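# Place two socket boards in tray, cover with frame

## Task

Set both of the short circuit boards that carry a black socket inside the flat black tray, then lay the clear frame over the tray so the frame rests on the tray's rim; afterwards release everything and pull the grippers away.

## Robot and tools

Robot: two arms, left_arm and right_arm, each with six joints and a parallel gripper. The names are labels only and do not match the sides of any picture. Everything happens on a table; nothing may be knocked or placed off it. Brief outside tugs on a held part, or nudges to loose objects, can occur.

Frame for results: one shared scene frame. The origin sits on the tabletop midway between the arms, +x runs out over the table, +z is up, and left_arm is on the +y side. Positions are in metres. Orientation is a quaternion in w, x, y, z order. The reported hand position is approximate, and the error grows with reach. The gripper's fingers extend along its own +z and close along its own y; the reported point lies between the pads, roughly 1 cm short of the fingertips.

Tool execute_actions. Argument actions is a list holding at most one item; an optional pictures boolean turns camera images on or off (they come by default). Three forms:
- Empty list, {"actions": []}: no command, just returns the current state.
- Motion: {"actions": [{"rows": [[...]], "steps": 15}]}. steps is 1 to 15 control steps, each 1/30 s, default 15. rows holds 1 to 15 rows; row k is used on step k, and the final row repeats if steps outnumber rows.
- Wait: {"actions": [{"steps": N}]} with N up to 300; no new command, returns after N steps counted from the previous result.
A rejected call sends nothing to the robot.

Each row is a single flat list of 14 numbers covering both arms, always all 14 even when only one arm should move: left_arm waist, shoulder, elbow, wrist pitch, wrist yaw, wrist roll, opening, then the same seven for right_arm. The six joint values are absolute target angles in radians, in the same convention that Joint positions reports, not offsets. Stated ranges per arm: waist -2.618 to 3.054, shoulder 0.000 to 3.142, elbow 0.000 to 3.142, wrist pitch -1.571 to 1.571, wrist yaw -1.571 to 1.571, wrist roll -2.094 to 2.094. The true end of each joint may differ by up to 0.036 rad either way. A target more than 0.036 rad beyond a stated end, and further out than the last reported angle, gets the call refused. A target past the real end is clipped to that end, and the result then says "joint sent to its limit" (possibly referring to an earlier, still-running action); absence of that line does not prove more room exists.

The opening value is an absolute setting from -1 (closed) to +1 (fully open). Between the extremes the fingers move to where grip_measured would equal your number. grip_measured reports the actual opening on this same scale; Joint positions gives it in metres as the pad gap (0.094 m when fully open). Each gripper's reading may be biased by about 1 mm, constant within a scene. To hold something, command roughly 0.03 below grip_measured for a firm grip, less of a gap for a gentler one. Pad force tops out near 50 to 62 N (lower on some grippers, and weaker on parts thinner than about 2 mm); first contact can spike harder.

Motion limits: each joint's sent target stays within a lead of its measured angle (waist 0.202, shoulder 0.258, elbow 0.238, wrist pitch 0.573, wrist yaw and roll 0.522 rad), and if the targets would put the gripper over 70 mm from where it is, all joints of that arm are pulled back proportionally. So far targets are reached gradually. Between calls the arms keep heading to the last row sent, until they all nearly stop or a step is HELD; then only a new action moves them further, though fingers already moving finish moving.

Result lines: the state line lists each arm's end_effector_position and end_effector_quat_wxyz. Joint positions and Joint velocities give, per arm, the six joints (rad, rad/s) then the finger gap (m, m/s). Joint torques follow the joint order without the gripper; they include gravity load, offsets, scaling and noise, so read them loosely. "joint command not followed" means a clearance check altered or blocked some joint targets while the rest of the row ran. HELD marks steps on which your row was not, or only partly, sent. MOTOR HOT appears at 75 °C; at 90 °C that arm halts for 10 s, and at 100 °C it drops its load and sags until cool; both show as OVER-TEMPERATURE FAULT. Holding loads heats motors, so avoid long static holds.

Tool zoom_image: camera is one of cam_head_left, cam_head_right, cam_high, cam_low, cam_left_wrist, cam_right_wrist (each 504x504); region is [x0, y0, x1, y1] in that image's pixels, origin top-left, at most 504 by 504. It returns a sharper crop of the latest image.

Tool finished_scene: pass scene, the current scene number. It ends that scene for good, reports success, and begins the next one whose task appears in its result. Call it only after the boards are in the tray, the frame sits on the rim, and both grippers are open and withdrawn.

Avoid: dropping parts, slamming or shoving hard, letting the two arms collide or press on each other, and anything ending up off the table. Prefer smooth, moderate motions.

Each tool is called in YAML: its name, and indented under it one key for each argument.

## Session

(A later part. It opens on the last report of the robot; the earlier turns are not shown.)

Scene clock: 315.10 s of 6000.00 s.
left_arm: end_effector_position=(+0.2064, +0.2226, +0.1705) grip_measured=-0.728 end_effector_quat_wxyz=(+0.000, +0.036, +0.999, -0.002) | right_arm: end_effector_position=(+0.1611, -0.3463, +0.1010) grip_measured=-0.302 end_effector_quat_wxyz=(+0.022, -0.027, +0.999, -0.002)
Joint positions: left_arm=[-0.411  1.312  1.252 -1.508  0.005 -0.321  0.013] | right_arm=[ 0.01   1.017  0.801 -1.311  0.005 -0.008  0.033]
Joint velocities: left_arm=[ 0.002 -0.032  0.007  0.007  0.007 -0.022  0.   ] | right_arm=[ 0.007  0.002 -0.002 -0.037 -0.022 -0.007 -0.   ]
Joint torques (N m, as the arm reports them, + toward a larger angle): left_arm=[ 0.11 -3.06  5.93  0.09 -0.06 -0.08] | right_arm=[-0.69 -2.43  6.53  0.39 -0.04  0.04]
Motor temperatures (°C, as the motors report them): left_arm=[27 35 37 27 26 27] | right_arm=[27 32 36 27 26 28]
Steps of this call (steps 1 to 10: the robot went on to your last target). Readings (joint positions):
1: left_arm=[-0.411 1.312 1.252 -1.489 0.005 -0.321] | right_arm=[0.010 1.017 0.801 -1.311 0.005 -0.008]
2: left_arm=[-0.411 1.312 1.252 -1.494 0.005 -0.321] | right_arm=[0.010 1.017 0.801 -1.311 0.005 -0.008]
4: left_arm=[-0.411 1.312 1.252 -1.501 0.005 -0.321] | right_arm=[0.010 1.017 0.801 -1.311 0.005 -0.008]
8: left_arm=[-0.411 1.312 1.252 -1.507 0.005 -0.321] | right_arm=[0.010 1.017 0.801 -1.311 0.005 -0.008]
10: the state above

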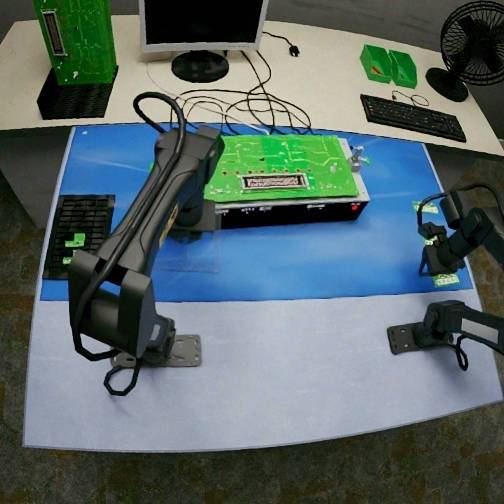

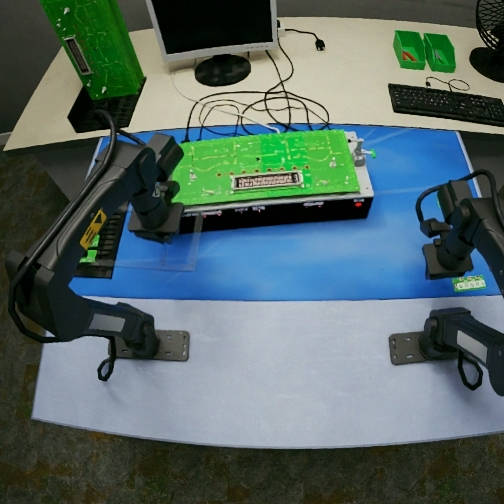

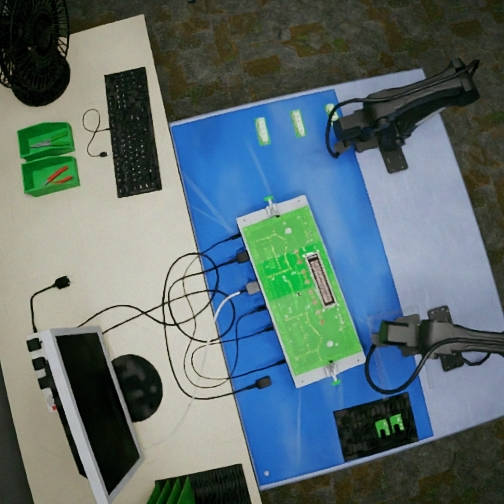

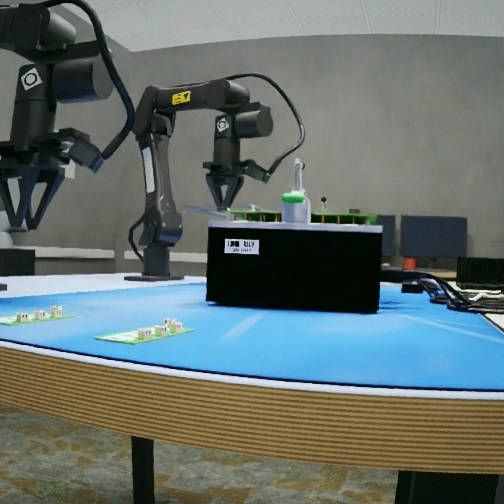

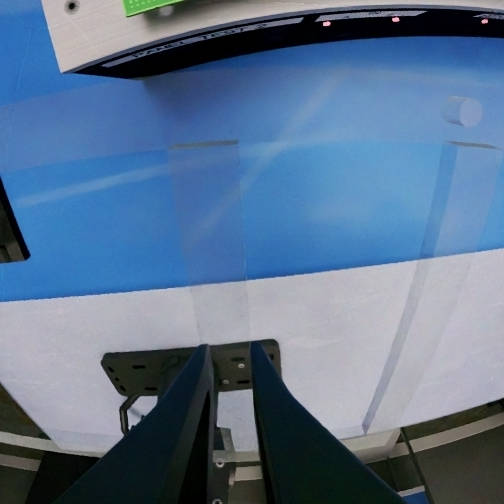

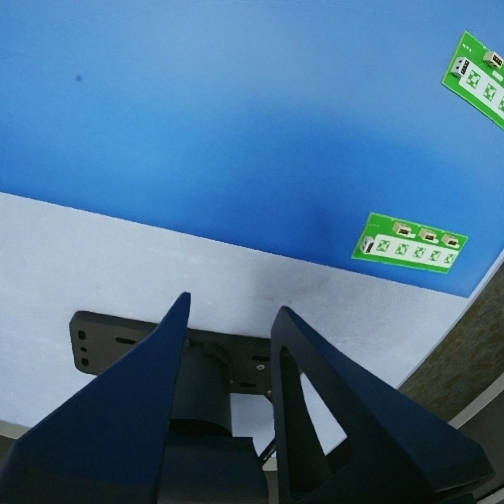

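execute_actions:
  actions:
    - {"rows":[[0.0,1.31,1.26,-1.52,0,-0.5,-0.77,0,1.0,0.8,-1.3,0,0,-0.3]],"steps":15}

Scene clock: 337.07 s of 6000.00 s.
left_arm: end_effector_position=(+0.2212, +0.3044, +0.1705) grip_measured=-0.728 end_effector_quat_wxyz=(+0.000, -0.249, +0.969, +0.001) | right_arm: end_effector_position=(+0.1611, -0.3463, +0.1010) grip_measured=-0.302 end_effector_quat_wxyz=(+0.022, -0.027, +0.999, -0.002)
Joint positions: left_arm=[ 0.001  1.312  1.252 -1.51  -0.001 -0.484  0.013] | right_arm=[ 0.01   1.017  0.801 -1.311  0.005 -0.008  0.033]
Joint velocities: left_arm=[-0.012 -0.002 -0.007 -0.022  0.037  0.022  0.   ] | right_arm=[ 0.007 -0.002 -0.022 -0.007 -0.007  0.037  0.001]
Joint torques (N m, as the arm reports them, + toward a larger angle): left_arm=[-0.11 -3.01  5.8   0.01  0.03 -0.04] | right_arm=[-0.69 -2.43  6.52  0.39 -0.04  0.04]
Motor temperatures (°C, as the motors report them): left_arm=[27 35 38 27 26 27] | right_arm=[27 32 36 27 26 28]
Steps of this call (steps 1 to 30: the robot went on to your last target; steps 31 to 90: nothing new was sent; then 18.47 s passed at rest; steps 91 to 105: all 15 steps of this action). Readings (joint positions):
91: left_arm=[-0.385 1.312 1.252 -1.510 0.017 -0.344] | right_arm=[0.010 1.017 0.801 -1.311 0.005 -0.008]
92: left_arm=[-0.326 1.312 1.252 -1.510 0.022 -0.372] | right_arm=[0.010 1.017 0.801 -1.311 0.005 -0.008]
94: left_arm=[-0.180 1.312 1.252 -1.509 0.019 -0.415] | right_arm=[0.010 1.017 0.801 -1.311 0.005 -0.008]
98: left_arm=[-0.002 1.312 1.252 -1.509 -0.001 -0.462] | right_arm=[0.010 1.017 0.801 -1.311 0.005 -0.008]
105: the state above

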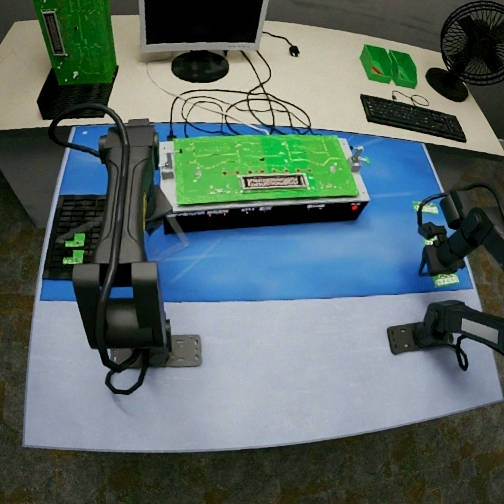

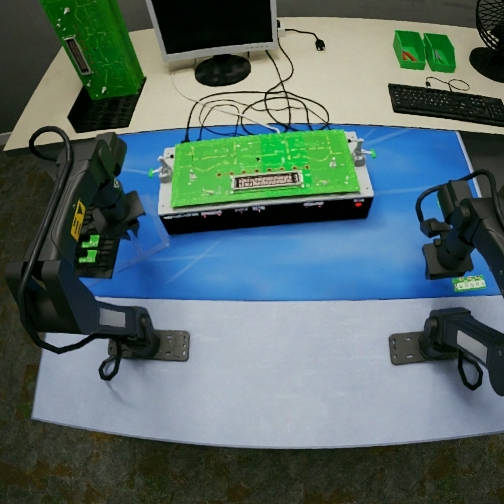

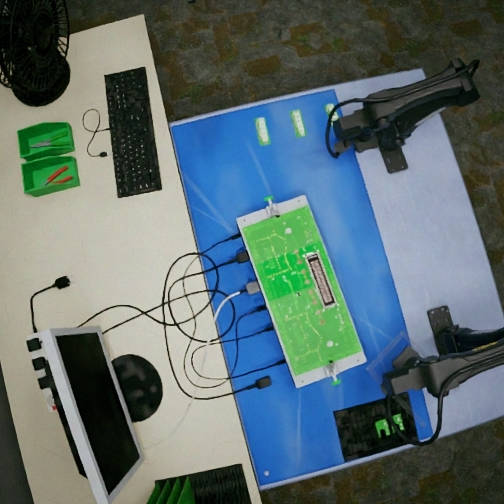

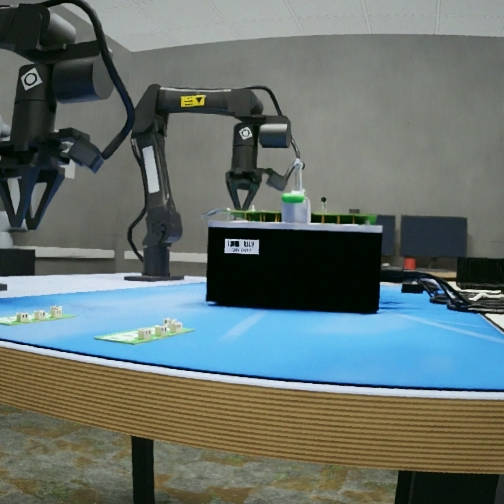

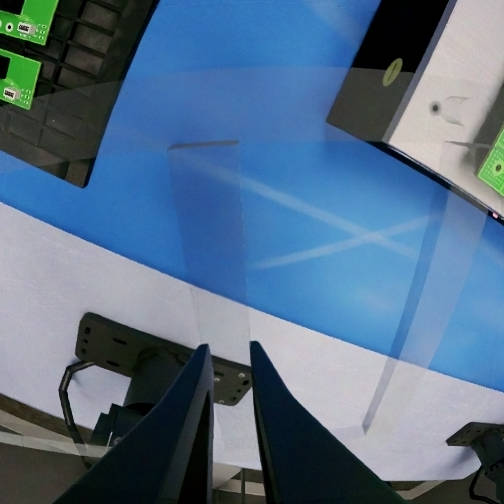

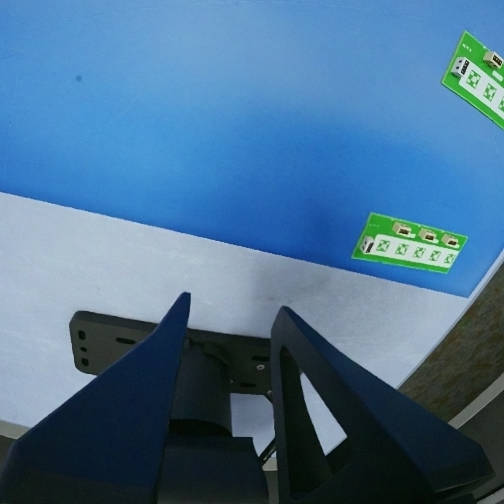

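execute_actions:
  actions:
    - {"rows":[[0.2,1.31,1.26,-1.52,0,-0.4,-0.77,0,1.0,0.8,-1.3,0,0,-0.3],[0.2,1.31,1.26,-1.52,0,-0.4,-0.77,0,1.0,0.8,-1.3,0,0,-0.3],[0.2,1.31,1.26,-1.52,0,-0.4,-0.77,0,1.0,0.8,-1.3,0,0,-0.3],[0.2,1.31,1.26,-1.52,0,-0.4,-0.77,0,1.0,0.8,-1.3,0,0,-0.3],[0.4,1.31,1.26,-1.52,0,-0.4,-0.77,0,1.0,0.8,-1.3,0,0,-0.3],[0.4,1.31,1.26,-1.52,0,-0.4,-0.77,0,1.0,0.8,-1.3,0,0,-0.3],[0.4,1.31,1.26,-1.52,0,-0.4,-0.77,0,1.0,0.8,-1.3,0,0,-0.3],[0.4,1.31,1.26,-1.52,0,-0.4,-0.77,0,1.0,0.8,-1.3,0,0,-0.3],[0.6,1.4,1.33,-1.5,0,-0.5,-0.77,0,1.0,0.8,-1.3,0,0,-0.3],[0.6,1.4,1.33,-1.5,0,-0.5,-0.77,0,1.0,0.8,-1.3,0,0,-0.3],[0.6,1.4,1.33,-1.5,0,-0.5,-0.77,0,1.0,0.8,-1.3,0,0,-0.3],[0.75,1.55,1.48,-1.5,0,-0.7,-0.77,0,1.0,0.8,-1.3,0,0,-0.3]],"steps":15}
  pictures: false

execute_actions:
  actions:
    - {"rows":[[0.68,1.68,1.58,-1.47,0,-0.85,-0.77,0,1.0,0.8,-1.3,0,0,-0.3],[0.68,1.68,1.58,-1.47,0,-0.85,-0.77,0,1.0,0.8,-1.3,0,0,-0.3],[0.68,1.68,1.58,-1.47,0,-0.85,-0.77,0,1.0,0.8,-1.3,0,0,-0.3],[0.68,1.68,1.58,-1.47,0,-0.85,-0.77,0,1.0,0.8,-1.3,0,0,-0.3],[0.68,1.68,1.58,-1.47,0,-0.85,-0.77,0,1.0,0.8,-1.3,0,0,-0.3],[0.68,1.68,1.58,-1.47,0,-0.85,-0.77,0,1.0,0.8,-1.3,0,0,-0.3],[0.6,1.8,1.65,-1.42,0,-0.93,-0.77,0,1.0,0.8,-1.3,0,0,-0.3]],"steps":15}

Scene clock: 356.73 s of 6000.00 s.
left_arm: end_effector_position=(+0.2085, +0.4737, +0.1729) grip_measured=-0.728 end_effector_quat_wxyz=(-0.006, -0.620, +0.784, -0.003) | right_arm: end_effector_position=(+0.1611, -0.3463, +0.1010) grip_measured=-0.302 end_effector_quat_wxyz=(+0.022, -0.027, +0.999, -0.002)
Joint positions: left_arm=[ 0.73   1.533  1.448 -1.497  0.005 -0.59   0.013] | right_arm=[ 0.01   1.017  0.801 -1.311  0.005 -0.008  0.033]
Joint velocities: left_arm=[ 0.75   0.769  0.447  0.52  -0.051 -0.696 -0.001] | right_arm=[ 0.002 -0.007  0.012  0.007  0.066 -0.066 -0.   ]
Joint torques (N m, as the arm reports them, + toward a larger angle): left_arm=[-1.8  -6.79  5.61 -0.79  0.14 -0.05] | right_arm=[-0.68 -2.43  6.53  0.39 -0.04  0.04]
Motor temperatures (°C, as the motors report them): left_arm=[27 35 38 26 26 27] | right_arm=[27 31 36 27 26 28]
Steps of this call (steps 1 to 15: the robot went on to your last target; steps 16 to 90: nothing new was sent; then 16.17 s passed at rest; steps 91 to 105: all 15 steps of this action). Readings (joint positions):
91: left_arm=[0.027 1.312 1.252 -1.510 0.012 -0.475] | right_arm=[0.010 1.017 0.801 -1.311 0.005 -0.008]
92: left_arm=[0.082 1.312 1.252 -1.510 0.016 -0.461] | right_arm=[0.010 1.017 0.801 -1.311 0.005 -0.008]
94: left_arm=[0.174 1.312 1.252 -1.510 0.006 -0.444] | right_arm=[0.010 1.017 0.801 -1.311 0.005 -0.008]
98: left_arm=[0.375 1.312 1.252 -1.510 0.003 -0.424] | right_arm=[0.010 1.017 0.801 -1.311 0.005 -0.008]
105: the state above

Scene clock: 357.23 s of 6000.00 s.
left_arm: end_effector_position=(+0.2857, +0.4880, +0.1410) grip_measured=-0.728 end_effector_quat_wxyz=(+0.018, +0.688, -0.726, -0.001) | right_arm: end_effector_position=(+0.1611, -0.3463, +0.1010) grip_measured=-0.302 end_effector_quat_wxyz=(+0.022, -0.027, +0.999, -0.002)
Joint positions: left_arm=[ 0.6    1.81   1.625 -1.422  0.003 -0.899  0.013] | right_arm=[ 0.01   1.017  0.801 -1.311  0.005 -0.008  0.033]
Joint velocities: left_arm=[ 0.002  0.007 -0.002 -0.051 -0.022 -0.095  0.001] | right_arm=[ 0.002 -0.007 -0.002 -0.007  0.007 -0.007 -0.   ]
Joint torques (N m, as the arm reports them, + toward a larger angle): left_arm=[ 0.22 -7.79  7.11  0.13 -0.02 -0.07] | right_arm=[-0.69 -2.43  6.53  0.4  -0.04  0.04]
Motor temperatures (°C, as the motors report them): left_arm=[27 35 38 26 26 27] | right_arm=[27 31 36 27 26 28]
Steps of this call (steps 1 to 15: all 15 steps of this action). Readings (joint positions):
1: left_arm=[0.740 1.571 1.476 -1.496 -0.003 -0.635] | right_arm=[0.010 1.017 0.801 -1.311 0.005 -0.008]
2: left_arm=[0.735 1.611 1.511 -1.498 -0.005 -0.677] | right_arm=[0.010 1.017 0.801 -1.311 0.005 -0.008]
4: left_arm=[0.709 1.669 1.548 -1.471 -0.005 -0.736] | right_arm=[0.010 1.017 0.801 -1.311 0.005 -0.008]
8: left_arm=[0.661 1.735 1.591 -1.469 -0.004 -0.825] | right_arm=[0.010 1.017 0.801 -1.311 0.005 -0.008]
15: the state above

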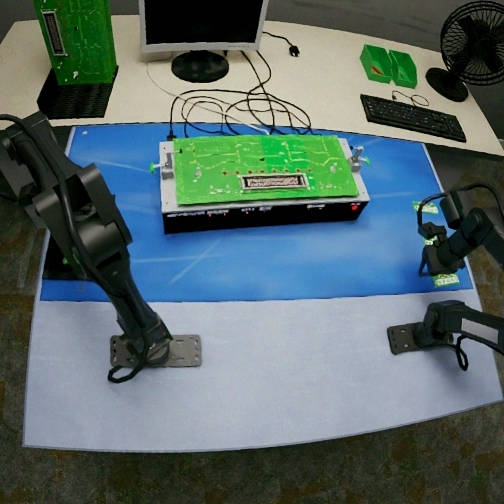

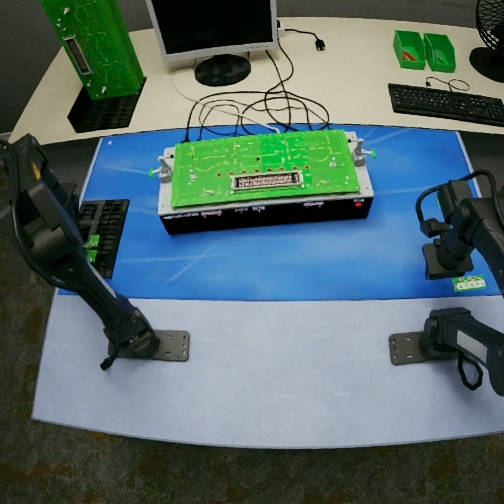

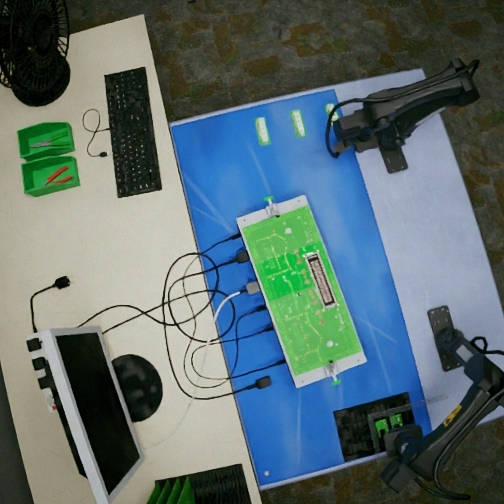

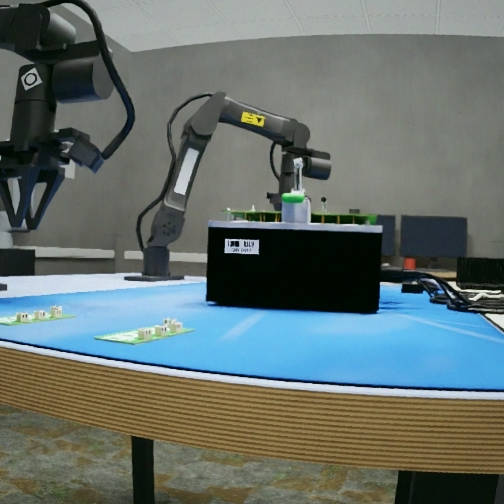

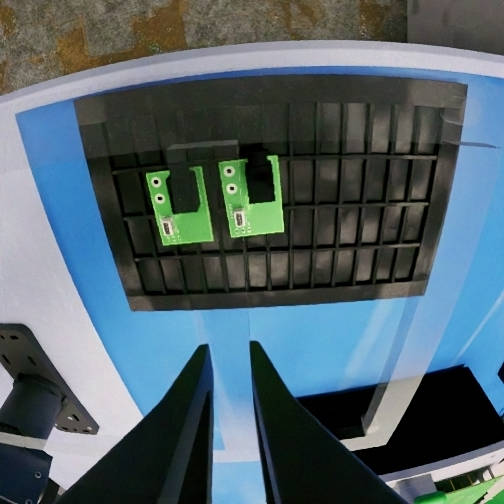

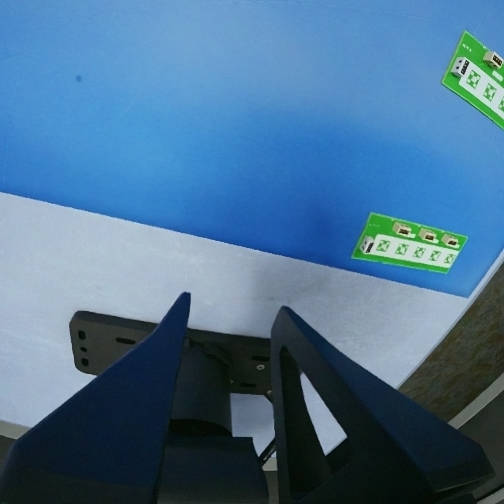

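execute_actions:
  actions:
    - {"rows":[[0.56,1.92,1.71,-1.35,0,-0.98,-0.77,0,1.0,0.8,-1.3,0,0,-0.3],[0.56,1.92,1.71,-1.35,0,-0.98,-0.77,0,1.0,0.8,-1.3,0,0,-0.3],[0.56,1.92,1.71,-1.35,0,-0.98,-0.77,0,1.0,0.8,-1.3,0,0,-0.3],[0.56,1.92,1.71,-1.35,0,-0.98,-0.77,0,1.0,0.8,-1.3,0,0,-0.3],[0.56,1.92,1.71,-1.35,0,-0.98,-0.77,0,1.0,0.8,-1.3,0,0,-0.3],[0.56,1.92,1.71,-1.35,0,-0.98,-0.77,0,1.0,0.8,-1.3,0,0,-0.3],[0.512,2.04,1.76,-1.25,0,-1.03,-0.77,0,1.0,0.8,-1.3,0,0,-0.3]],"steps":15}
  pictures: false

execute_actions:
  actions:
    - {"steps":20}

Scene clock: 365.30 s of 6000.00 s.
left_arm: end_effector_position=(+0.3573, +0.4979, +0.0819) grip_measured=-0.728 end_effector_quat_wxyz=(+0.009, +0.697, -0.717, -0.000) | right_arm: end_effector_position=(+0.1611, -0.3463, +0.1010) grip_measured=-0.302 end_effector_quat_wxyz=(+0.022, -0.027, +0.999, -0.002)
Joint positions: left_arm=[ 0.514  2.06   1.735 -1.264  0.004 -1.01   0.013] | right_arm=[ 0.01   1.017  0.801 -1.311  0.005 -0.008  0.033]
Joint velocities: left_arm=[-0.022 -0.007 -0.007  0.022  0.007 -0.066  0.001] | right_arm=[-0.007 -0.002  0.017 -0.022 -0.066 -0.037 -0.002]
Joint torques (N m, as the arm reports them, + toward a larger angle): left_arm=[ -0.29 -10.3    6.93   0.14  -0.08  -0.09] | right_arm=[-0.69 -2.43  6.52  0.39 -0.04  0.04]
Motor temperatures (°C, as the motors report them): left_arm=[27 37 39 26 26 27] | right_arm=[27 31 36 27 26 28]
Steps of this call (steps 1 to 30: the robot went on to your last target; steps 31 to 90: nothing new was sent; then 4.57 s passed at rest; steps 91 to 105: all 15 steps of this action). Readings (joint positions):
91: left_arm=[0.597 1.822 1.638 -1.426 0.003 -0.928] | right_arm=[0.010 1.017 0.801 -1.311 0.005 -0.008]
92: left_arm=[0.592 1.843 1.661 -1.423 0.003 -0.937] | right_arm=[0.010 1.017 0.801 -1.311 0.005 -0.008]
94: left_arm=[0.580 1.887 1.688 -1.388 0.003 -0.949] | right_arm=[0.010 1.017 0.801 -1.311 0.005 -0.008]
98: left_arm=[0.556 1.966 1.717 -1.349 0.002 -0.978] | right_arm=[0.010 1.017 0.801 -1.311 0.005 -0.008]
105: the state above

Scene clock: 365.97 s of 6000.00 s.
left_arm: end_effector_position=(+0.3591, +0.4990, +0.0828) grip_measured=-0.728 end_effector_quat_wxyz=(+0.004, +0.700, -0.714, +0.001) | right_arm: end_effector_position=(+0.1611, -0.3463, +0.1010) grip_measured=-0.302 end_effector_quat_wxyz=(+0.022, -0.027, +0.999, -0.002)
Joint positions: left_arm=[ 0.514  2.058  1.735 -1.256  0.004 -1.02   0.013] | right_arm=[ 0.01   1.017  0.801 -1.311  0.005 -0.008  0.033]
Joint velocities: left_arm=[-0.012  0.012 -0.007 -0.022 -0.022 -0.066  0.001] | right_arm=[-0.007  0.002  0.012 -0.051 -0.095 -0.081  0.001]
Joint torques (N m, as the arm reports them, + toward a larger angle): left_arm=[ -0.17 -10.11   7.22   0.19  -0.05  -0.07] | right_arm=[-0.68 -2.43  6.52  0.4  -0.04  0.04]
Motor temperatures (°C, as the motors report them): left_arm=[27 37 39 26 26 27] | right_arm=[27 31 36 27 26 28]
Steps of this call (steps 1 to 15: the robot went on to your last target; steps 16 to 20: nothing new was sent). Readings (joint positions):
1: left_arm=[0.514 2.059 1.735 -1.262 0.004 -1.012] | right_arm=[0.010 1.017 0.801 -1.311 0.005 -0.008]
2: left_arm=[0.514 2.058 1.735 -1.260 0.004 -1.014] | right_arm=[0.010 1.017 0.801 -1.311 0.005 -0.008]
4: left_arm=[0.514 2.058 1.735 -1.258 0.004 -1.016] | right_arm=[0.010 1.017 0.801 -1.311 0.005 -0.008]
8: left_arm=[0.514 2.058 1.735 -1.257 0.004 -1.018] | right_arm=[0.010 1.017 0.801 -1.311 0.005 -0.008]
20: the state above
All arms were judged still, so your last target was given up. Only a new action makes them travel on or press farther. Fingers that are still opening or closing keep moving.

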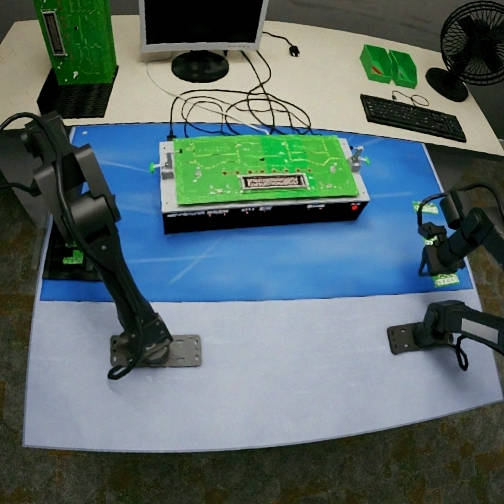

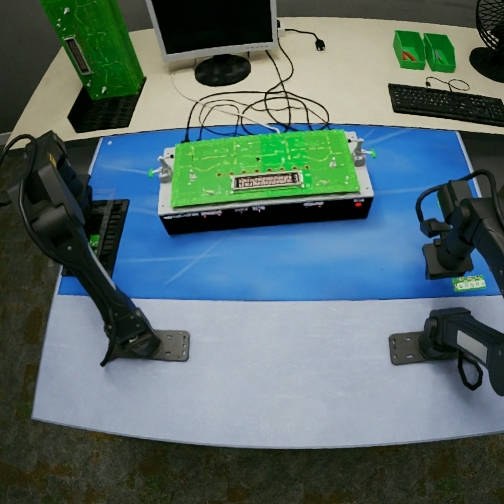

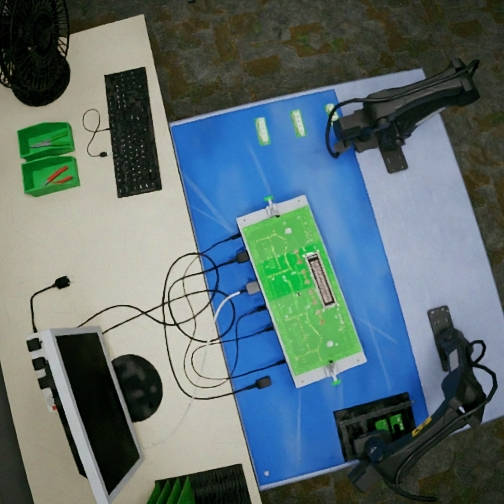

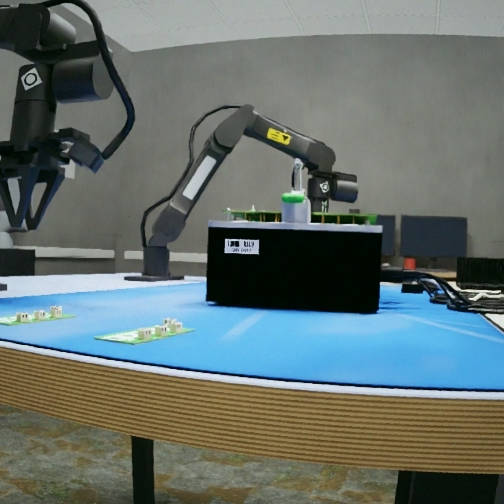

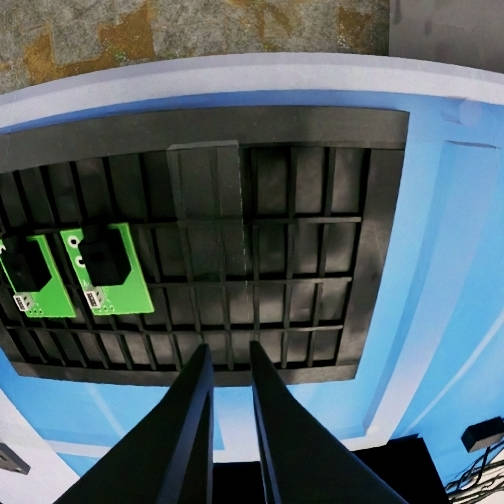

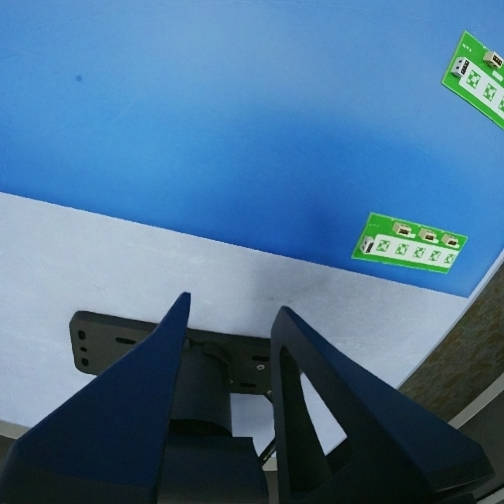

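execute_actions:
  actions:
    - {"rows":[[0.512,2.065,1.72,-1.21,0,-1.03,-0.77,0,1.0,0.8,-1.3,0,0,-0.3],[0.512,2.065,1.72,-1.21,0,-1.03,-0.77,0,1.0,0.8,-1.3,0,0,-0.3],[0.512,2.065,1.72,-1.21,0,-1.03,-0.77,0,1.0,0.8,-1.3,0,0,-0.3],[0.512,2.065,1.72,-1.21,0,-1.03,-0.77,0,1.0,0.8,-1.3,0,0,-0.3],[0.512,2.065,1.72,-1.21,0,-1.03,-0.77,0,1.0,0.8,-1.3,0,0,-0.3],[0.512,2.09,1.685,-1.15,0,-1.03,-0.77,0,1.0,0.8,-1.3,0,0,-0.3]],"steps":15}
  pictures: false

execute_actions:
  actions:
    - {"steps":15}

Scene clock: 376.30 s of 6000.00 s.
left_arm: end_effector_position=(+0.3665, +0.5034, +0.0580) grip_measured=-0.728 end_effector_quat_wxyz=(-0.001, +0.700, -0.714, +0.002) | right_arm: end_effector_position=(+0.1611, -0.3463, +0.1010) grip_measured=-0.302 end_effector_quat_wxyz=(+0.022, -0.027, +0.999, -0.002)
Joint positions: left_arm=[ 0.514  2.095  1.692 -1.165  0.004 -1.02   0.013] | right_arm=[ 0.01   1.017  0.801 -1.311  0.005 -0.008  0.033]
Joint velocities: left_arm=[-0.007  0.002 -0.022  0.022 -0.022 -0.066 -0.   ] | right_arm=[ 0.012  0.002  0.017  0.022 -0.051 -0.007  0.   ]
Joint torques (N m, as the arm reports them, + toward a larger angle): left_arm=[-0.08 -9.63  4.84  0.25 -0.05 -0.06] | right_arm=[-0.69 -2.43  6.52  0.4  -0.04  0.04]
Motor temperatures (°C, as the motors report them): left_arm=[27 40 39 26 26 27] | right_arm=[27 31 36 27 26 28]
Steps of this call (steps 1 to 90: nothing new was sent; then 6.83 s passed at rest; steps 91 to 105: all 15 steps of this action). Readings (joint positions):
91: left_arm=[0.514 2.058 1.735 -1.253 0.004 -1.020] | right_arm=[0.010 1.017 0.801 -1.311 0.005 -0.008]
92: left_arm=[0.514 2.058 1.735 -1.246 0.004 -1.020] | right_arm=[0.010 1.017 0.801 -1.311 0.005 -0.008]
94: left_arm=[0.514 2.058 1.735 -1.234 0.004 -1.020] | right_arm=[0.010 1.017 0.801 -1.311 0.005 -0.008]
98: left_arm=[0.514 2.064 1.714 -1.192 0.004 -1.020] | right_arm=[0.010 1.017 0.801 -1.311 0.005 -0.008]
105: the state above

Scene clock: 376.80 s of 6000.00 s.
left_arm: end_effector_position=(+0.3685, +0.5045, +0.0581) grip_measured=-0.728 end_effector_quat_wxyz=(-0.005, +0.700, -0.714, +0.003) | right_arm: end_effector_position=(+0.1611, -0.3463, +0.1010) grip_measured=-0.302 end_effector_quat_wxyz=(+0.022, -0.027, +0.999, -0.002)
Joint positions: left_arm=[ 0.514  2.095  1.692 -1.156  0.004 -1.02   0.013] | right_arm=[ 0.01   1.017  0.801 -1.311  0.005 -0.008  0.033]
Joint velocities: left_arm=[ 0.007 -0.007  0.017 -0.007 -0.007  0.007  0.   ] | right_arm=[-0.002 -0.002  0.002 -0.095  0.022 -0.066  0.   ]
Joint torques (N m, as the arm reports them, + toward a larger angle): left_arm=[-0.05 -9.63  4.89  0.21 -0.01 -0.08] | right_arm=[-0.68 -2.42  6.52  0.39 -0.04  0.04]
Motor temperatures (°C, as the motors report them): left_arm=[27 40 39 26 26 27] | right_arm=[27 31 36 27 26 28]
Steps of this call (steps 1 to 15: the robot went on to your last target). Readings (joint positions):
1: left_arm=[0.514 2.095 1.692 -1.164 0.004 -1.020] | right_arm=[0.010 1.017 0.801 -1.311 0.005 -0.008]
2: left_arm=[0.514 2.095 1.692 -1.162 0.004 -1.020] | right_arm=[0.010 1.017 0.801 -1.311 0.005 -0.008]
4: left_arm=[0.514 2.095 1.692 -1.159 0.004 -1.020] | right_arm=[0.010 1.017 0.801 -1.311 0.005 -0.008]
8: left_arm=[0.514 2.095 1.692 -1.157 0.004 -1.020] | right_arm=[0.010 1.017 0.801 -1.311 0.005 -0.008]
15: the state above
All arms were judged still, so your last target was given up. Only a new action makes them travel on or press farther. Fingers that are still opening or closing keep moving.

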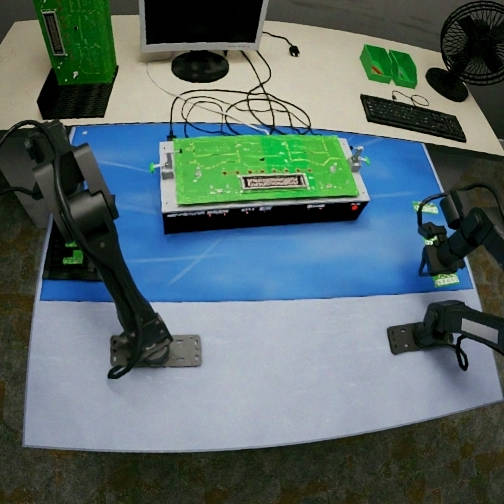

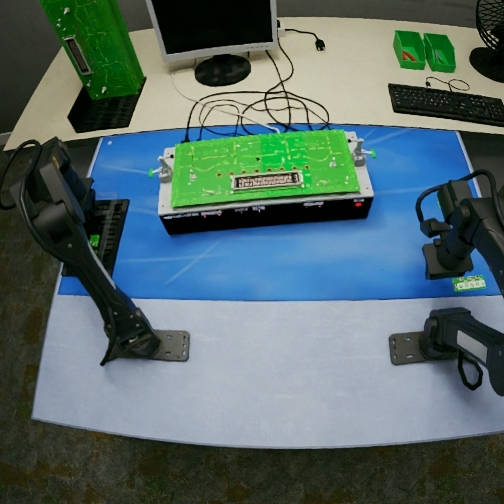

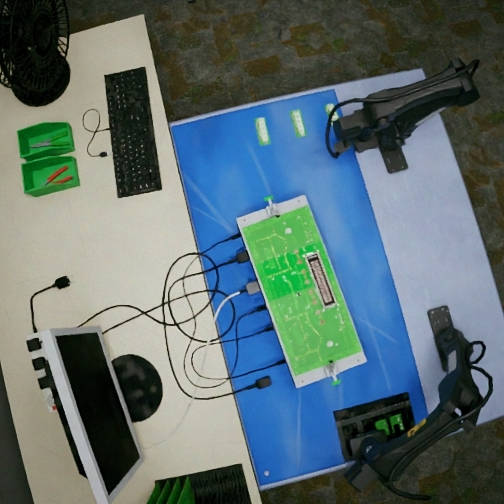

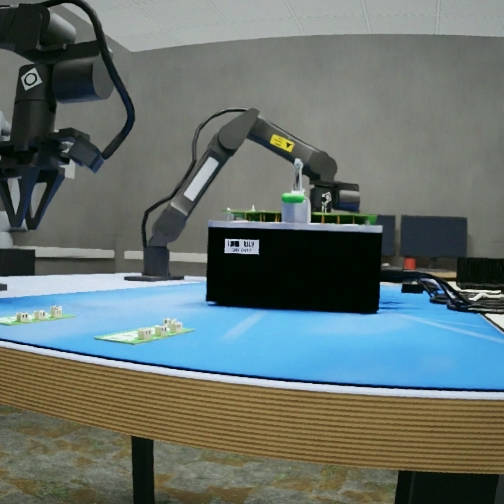

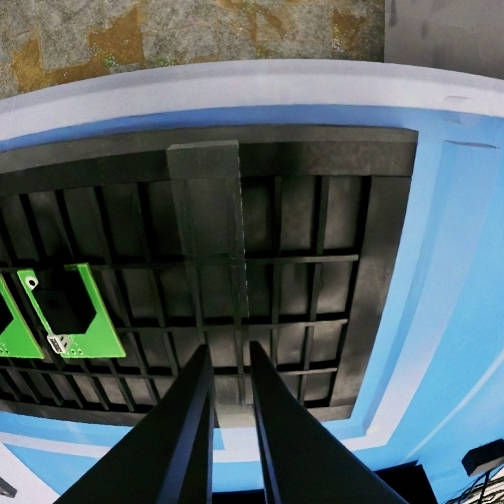

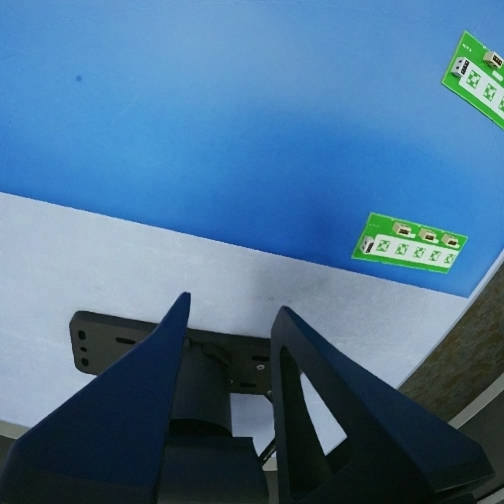

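execute_actions:
  actions:
    - {"rows":[[0.497,2.045,1.585,-1.095,0,-1.045,-0.77,0,1.0,0.8,-1.3,0,0,-0.3]],"steps":15}
  pictures: false

execute_actions:
  actions:
    - {"steps":15}

Scene clock: 391.57 s of 6000.00 s.
left_arm: end_effector_position=(+0.3559, +0.4971, +0.0453) grip_measured=-0.728 end_effector_quat_wxyz=(+0.002, +0.706, -0.709, +0.001) | right_arm: end_effector_position=(+0.1611, -0.3463, +0.1010) grip_measured=-0.302 end_effector_quat_wxyz=(+0.022, -0.027, +0.999, -0.002)
Joint positions: left_arm=[ 0.514  2.063  1.592 -1.104  0.004 -1.034  0.013] | right_arm=[ 0.01   1.017  0.801 -1.311  0.005 -0.008  0.033]
Joint velocities: left_arm=[-0.002 -0.017 -0.007  0.051  0.037 -0.051 -0.   ] | right_arm=[ 0.012 -0.007 -0.012  0.022  0.037 -0.066  0.   ]
Joint torques (N m, as the arm reports them, + toward a larger angle): left_arm=[ -1.24 -10.13   4.74   0.16  -0.05  -0.11] | right_arm=[-0.68 -2.43  6.53  0.39 -0.04  0.04]
Motor temperatures (°C, as the motors report them): left_arm=[27 42 38 26 26 27] | right_arm=[27 31 36 27 26 28]
Steps of this call (steps 1 to 90: nothing new was sent; then 11.27 s passed at rest; steps 91 to 105: all 15 steps of this action). Readings (joint positions):
91: left_arm=[0.514 2.087 1.674 -1.139 0.004 -1.022] | right_arm=[0.010 1.017 0.801 -1.311 0.005 -0.008]
92: left_arm=[0.514 2.075 1.647 -1.122 0.004 -1.024] | right_arm=[0.010 1.017 0.801 -1.311 0.005 -0.008]
94: left_arm=[0.514 2.063 1.610 -1.119 0.004 -1.028] | right_arm=[0.010 1.017 0.801 -1.311 0.005 -0.008]
98: left_arm=[0.514 2.063 1.592 -1.116 0.004 -1.032] | right_arm=[0.010 1.017 0.801 -1.311 0.005 -0.008]
105: the state above

Scene clock: 392.07 s of 6000.00 s.
left_arm: end_effector_position=(+0.3564, +0.4974, +0.0453) grip_measured=-0.728 end_effector_quat_wxyz=(+0.001, +0.706, -0.709, +0.002) | right_arm: end_effector_position=(+0.1611, -0.3463, +0.1010) grip_measured=-0.302 end_effector_quat_wxyz=(+0.022, -0.027, +0.999, -0.002)
Joint positions: left_arm=[ 0.514  2.063  1.592 -1.101  0.004 -1.035  0.013] | right_arm=[ 0.01   1.017  0.801 -1.311  0.005 -0.008  0.033]
Joint velocities: left_arm=[-0.007  0.007 -0.007 -0.022 -0.037 -0.007 -0.001] | right_arm=[ 0.007  0.002 -0.017  0.007  0.051 -0.037  0.001]
Joint torques (N m, as the arm reports them, + toward a larger angle): left_arm=[ -1.12 -10.08   4.71   0.14  -0.03  -0.05] | right_arm=[-0.69 -2.43  6.53  0.39 -0.04  0.04]
Motor temperatures (°C, as the motors report them): left_arm=[27 42 38 26 26 27] | right_arm=[27 31 36 27 26 28]
Steps of this call (steps 1 to 15: the robot went on to your last target). Readings (joint positions):
1: left_arm=[0.514 2.063 1.592 -1.103 0.004 -1.034] | right_arm=[0.010 1.017 0.801 -1.311 0.005 -0.008]
2: left_arm=[0.514 2.063 1.592 -1.102 0.004 -1.034] | right_arm=[0.010 1.017 0.801 -1.311 0.005 -0.008]
4: left_arm=[0.514 2.063 1.592 -1.102 0.004 -1.035] | right_arm=[0.010 1.017 0.801 -1.311 0.005 -0.008]
8: left_arm=[0.514 2.063 1.592 -1.101 0.004 -1.035] | right_arm=[0.010 1.017 0.801 -1.311 0.005 -0.008]
15: the state above
All arms were judged still, so your last target was given up. Only a new action makes them travel on or press farther. Fingers that are still opening or closing keep moving.

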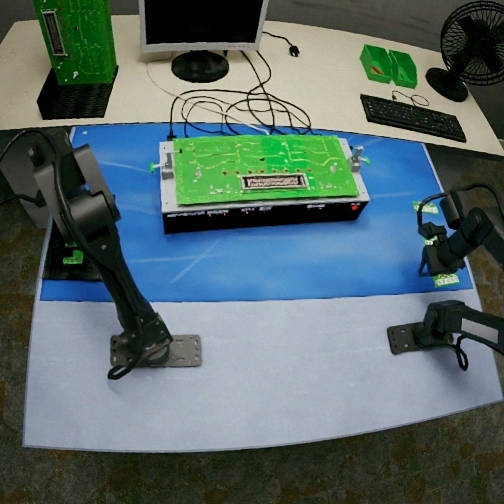

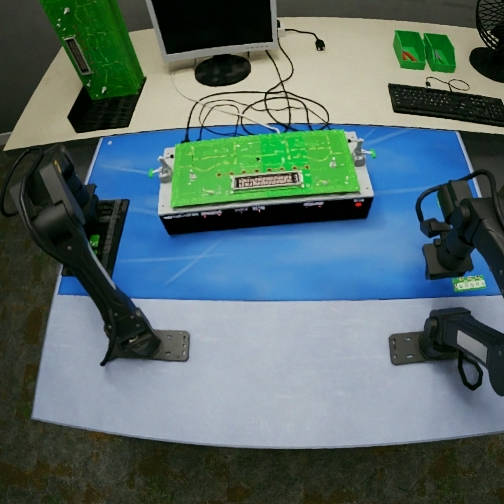

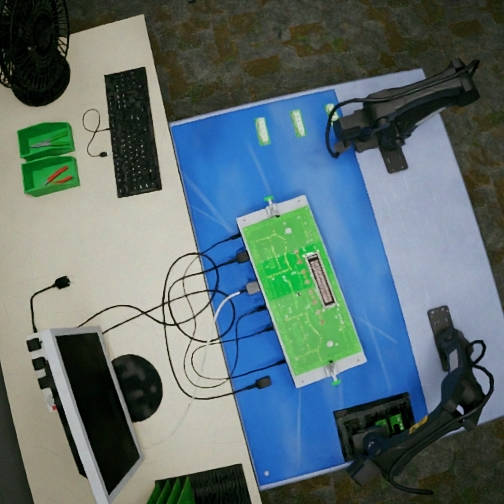

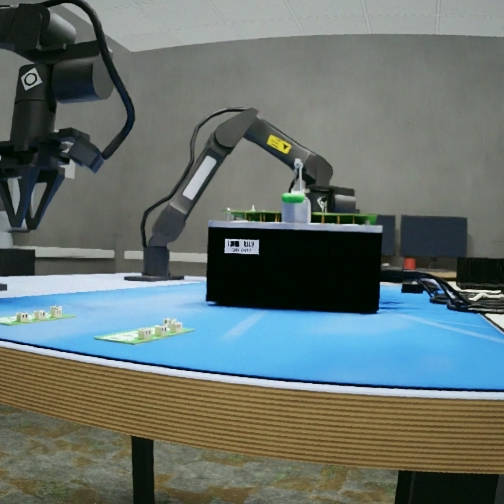

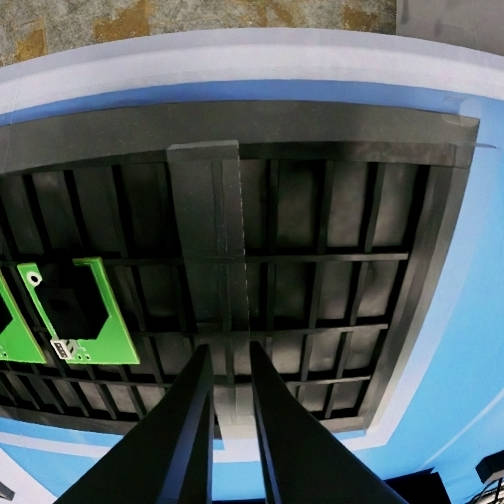

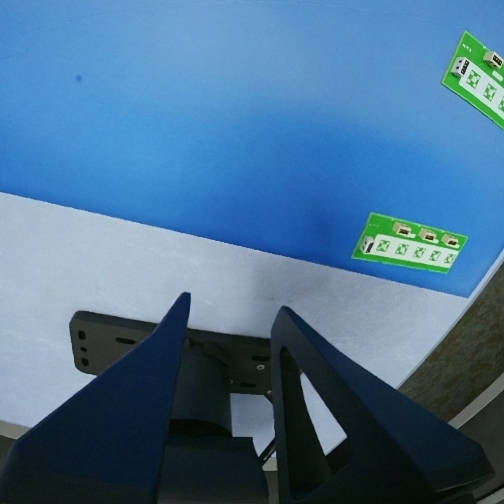

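execute_actions:
  actions:
    - {"rows":[[0.482,2.045,1.585,-1.095,0,-1.045,-0.77,0,1.0,0.8,-1.3,0,0,-0.3]],"steps":15}

Scene clock: 398.50 s of 6000.00 s.
left_arm: end_effector_position=(+0.3611, +0.4895, +0.0453) grip_measured=-0.728 end_effector_quat_wxyz=(+0.001, +0.697, -0.717, +0.002) | right_arm: end_effector_position=(+0.1611, -0.3463, +0.1010) grip_measured=-0.302 end_effector_quat_wxyz=(+0.022, -0.027, +0.999, -0.002)
Joint positions: left_arm=[ 0.49   2.063  1.592 -1.101  0.004 -1.035  0.013] | right_arm=[ 0.01   1.017  0.801 -1.311  0.005 -0.008  0.033]
Joint velocities: left_arm=[-0.017 -0.007  0.007 -0.037  0.051 -0.081 -0.   ] | right_arm=[-0.022 -0.002  0.002 -0.007  0.022 -0.051  0.001]
Joint torques (N m, as the arm reports them, + toward a larger angle): left_arm=[ -0.5  -10.17   4.78   0.2   -0.02  -0.05] | right_arm=[-0.69 -2.43  6.53  0.4  -0.04  0.04]
Motor temperatures (°C, as the motors report them): left_arm=[27 43 38 26 26 27] | right_arm=[27 31 36 27 26 28]
Steps of this call (steps 1 to 90: nothing new was sent; then 2.93 s passed at rest; steps 91 to 105: all 15 steps of this action). Readings (joint positions):
91: left_arm=[0.513 2.063 1.592 -1.101 0.004 -1.035] | right_arm=[0.010 1.017 0.801 -1.311 0.005 -0.008]
92: left_arm=[0.510 2.063 1.592 -1.101 0.004 -1.035] | right_arm=[0.010 1.017 0.801 -1.311 0.005 -0.008]
94: left_arm=[0.501 2.063 1.592 -1.101 0.004 -1.035] | right_arm=[0.010 1.017 0.801 -1.311 0.005 -0.008]
98: left_arm=[0.490 2.063 1.592 -1.101 0.004 -1.035] | right_arm=[0.010 1.017 0.801 -1.311 0.005 -0.008]
105: the state above

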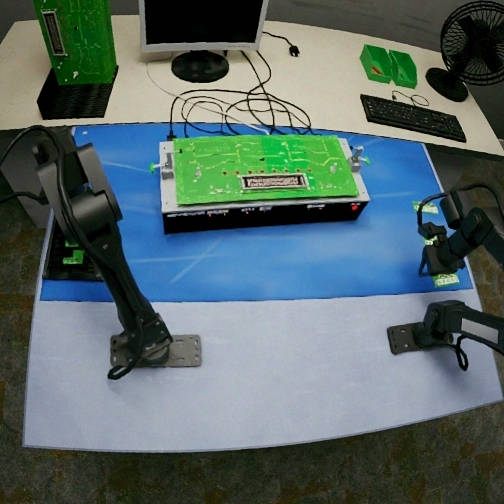

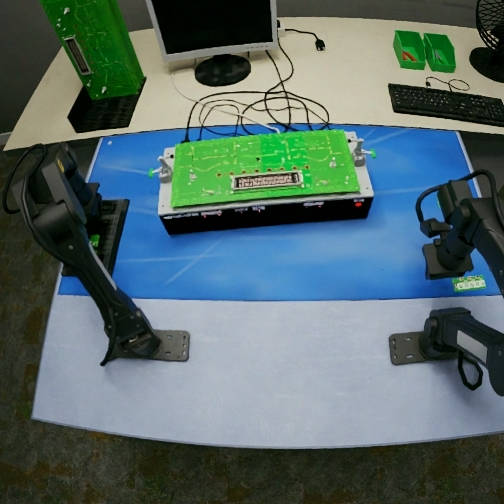

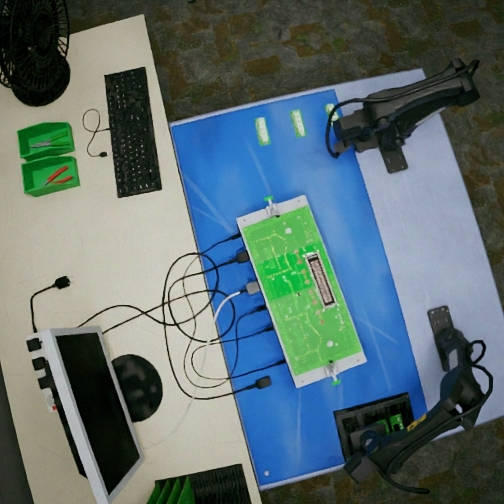

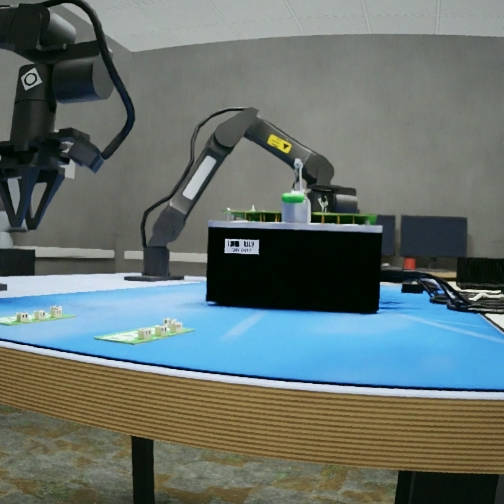

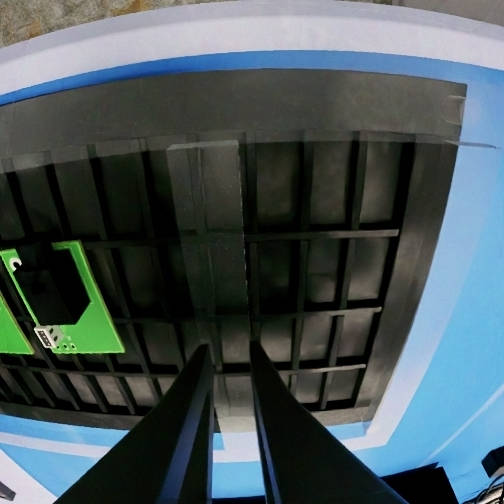

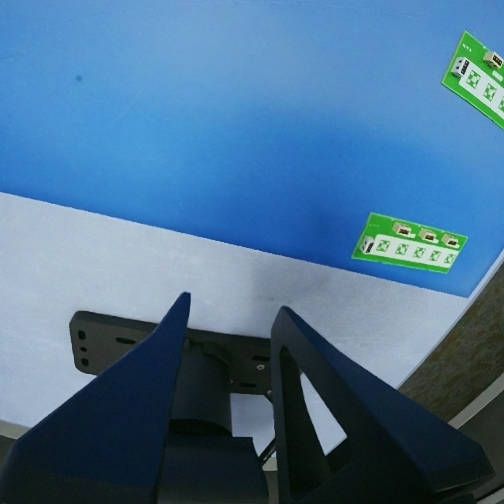

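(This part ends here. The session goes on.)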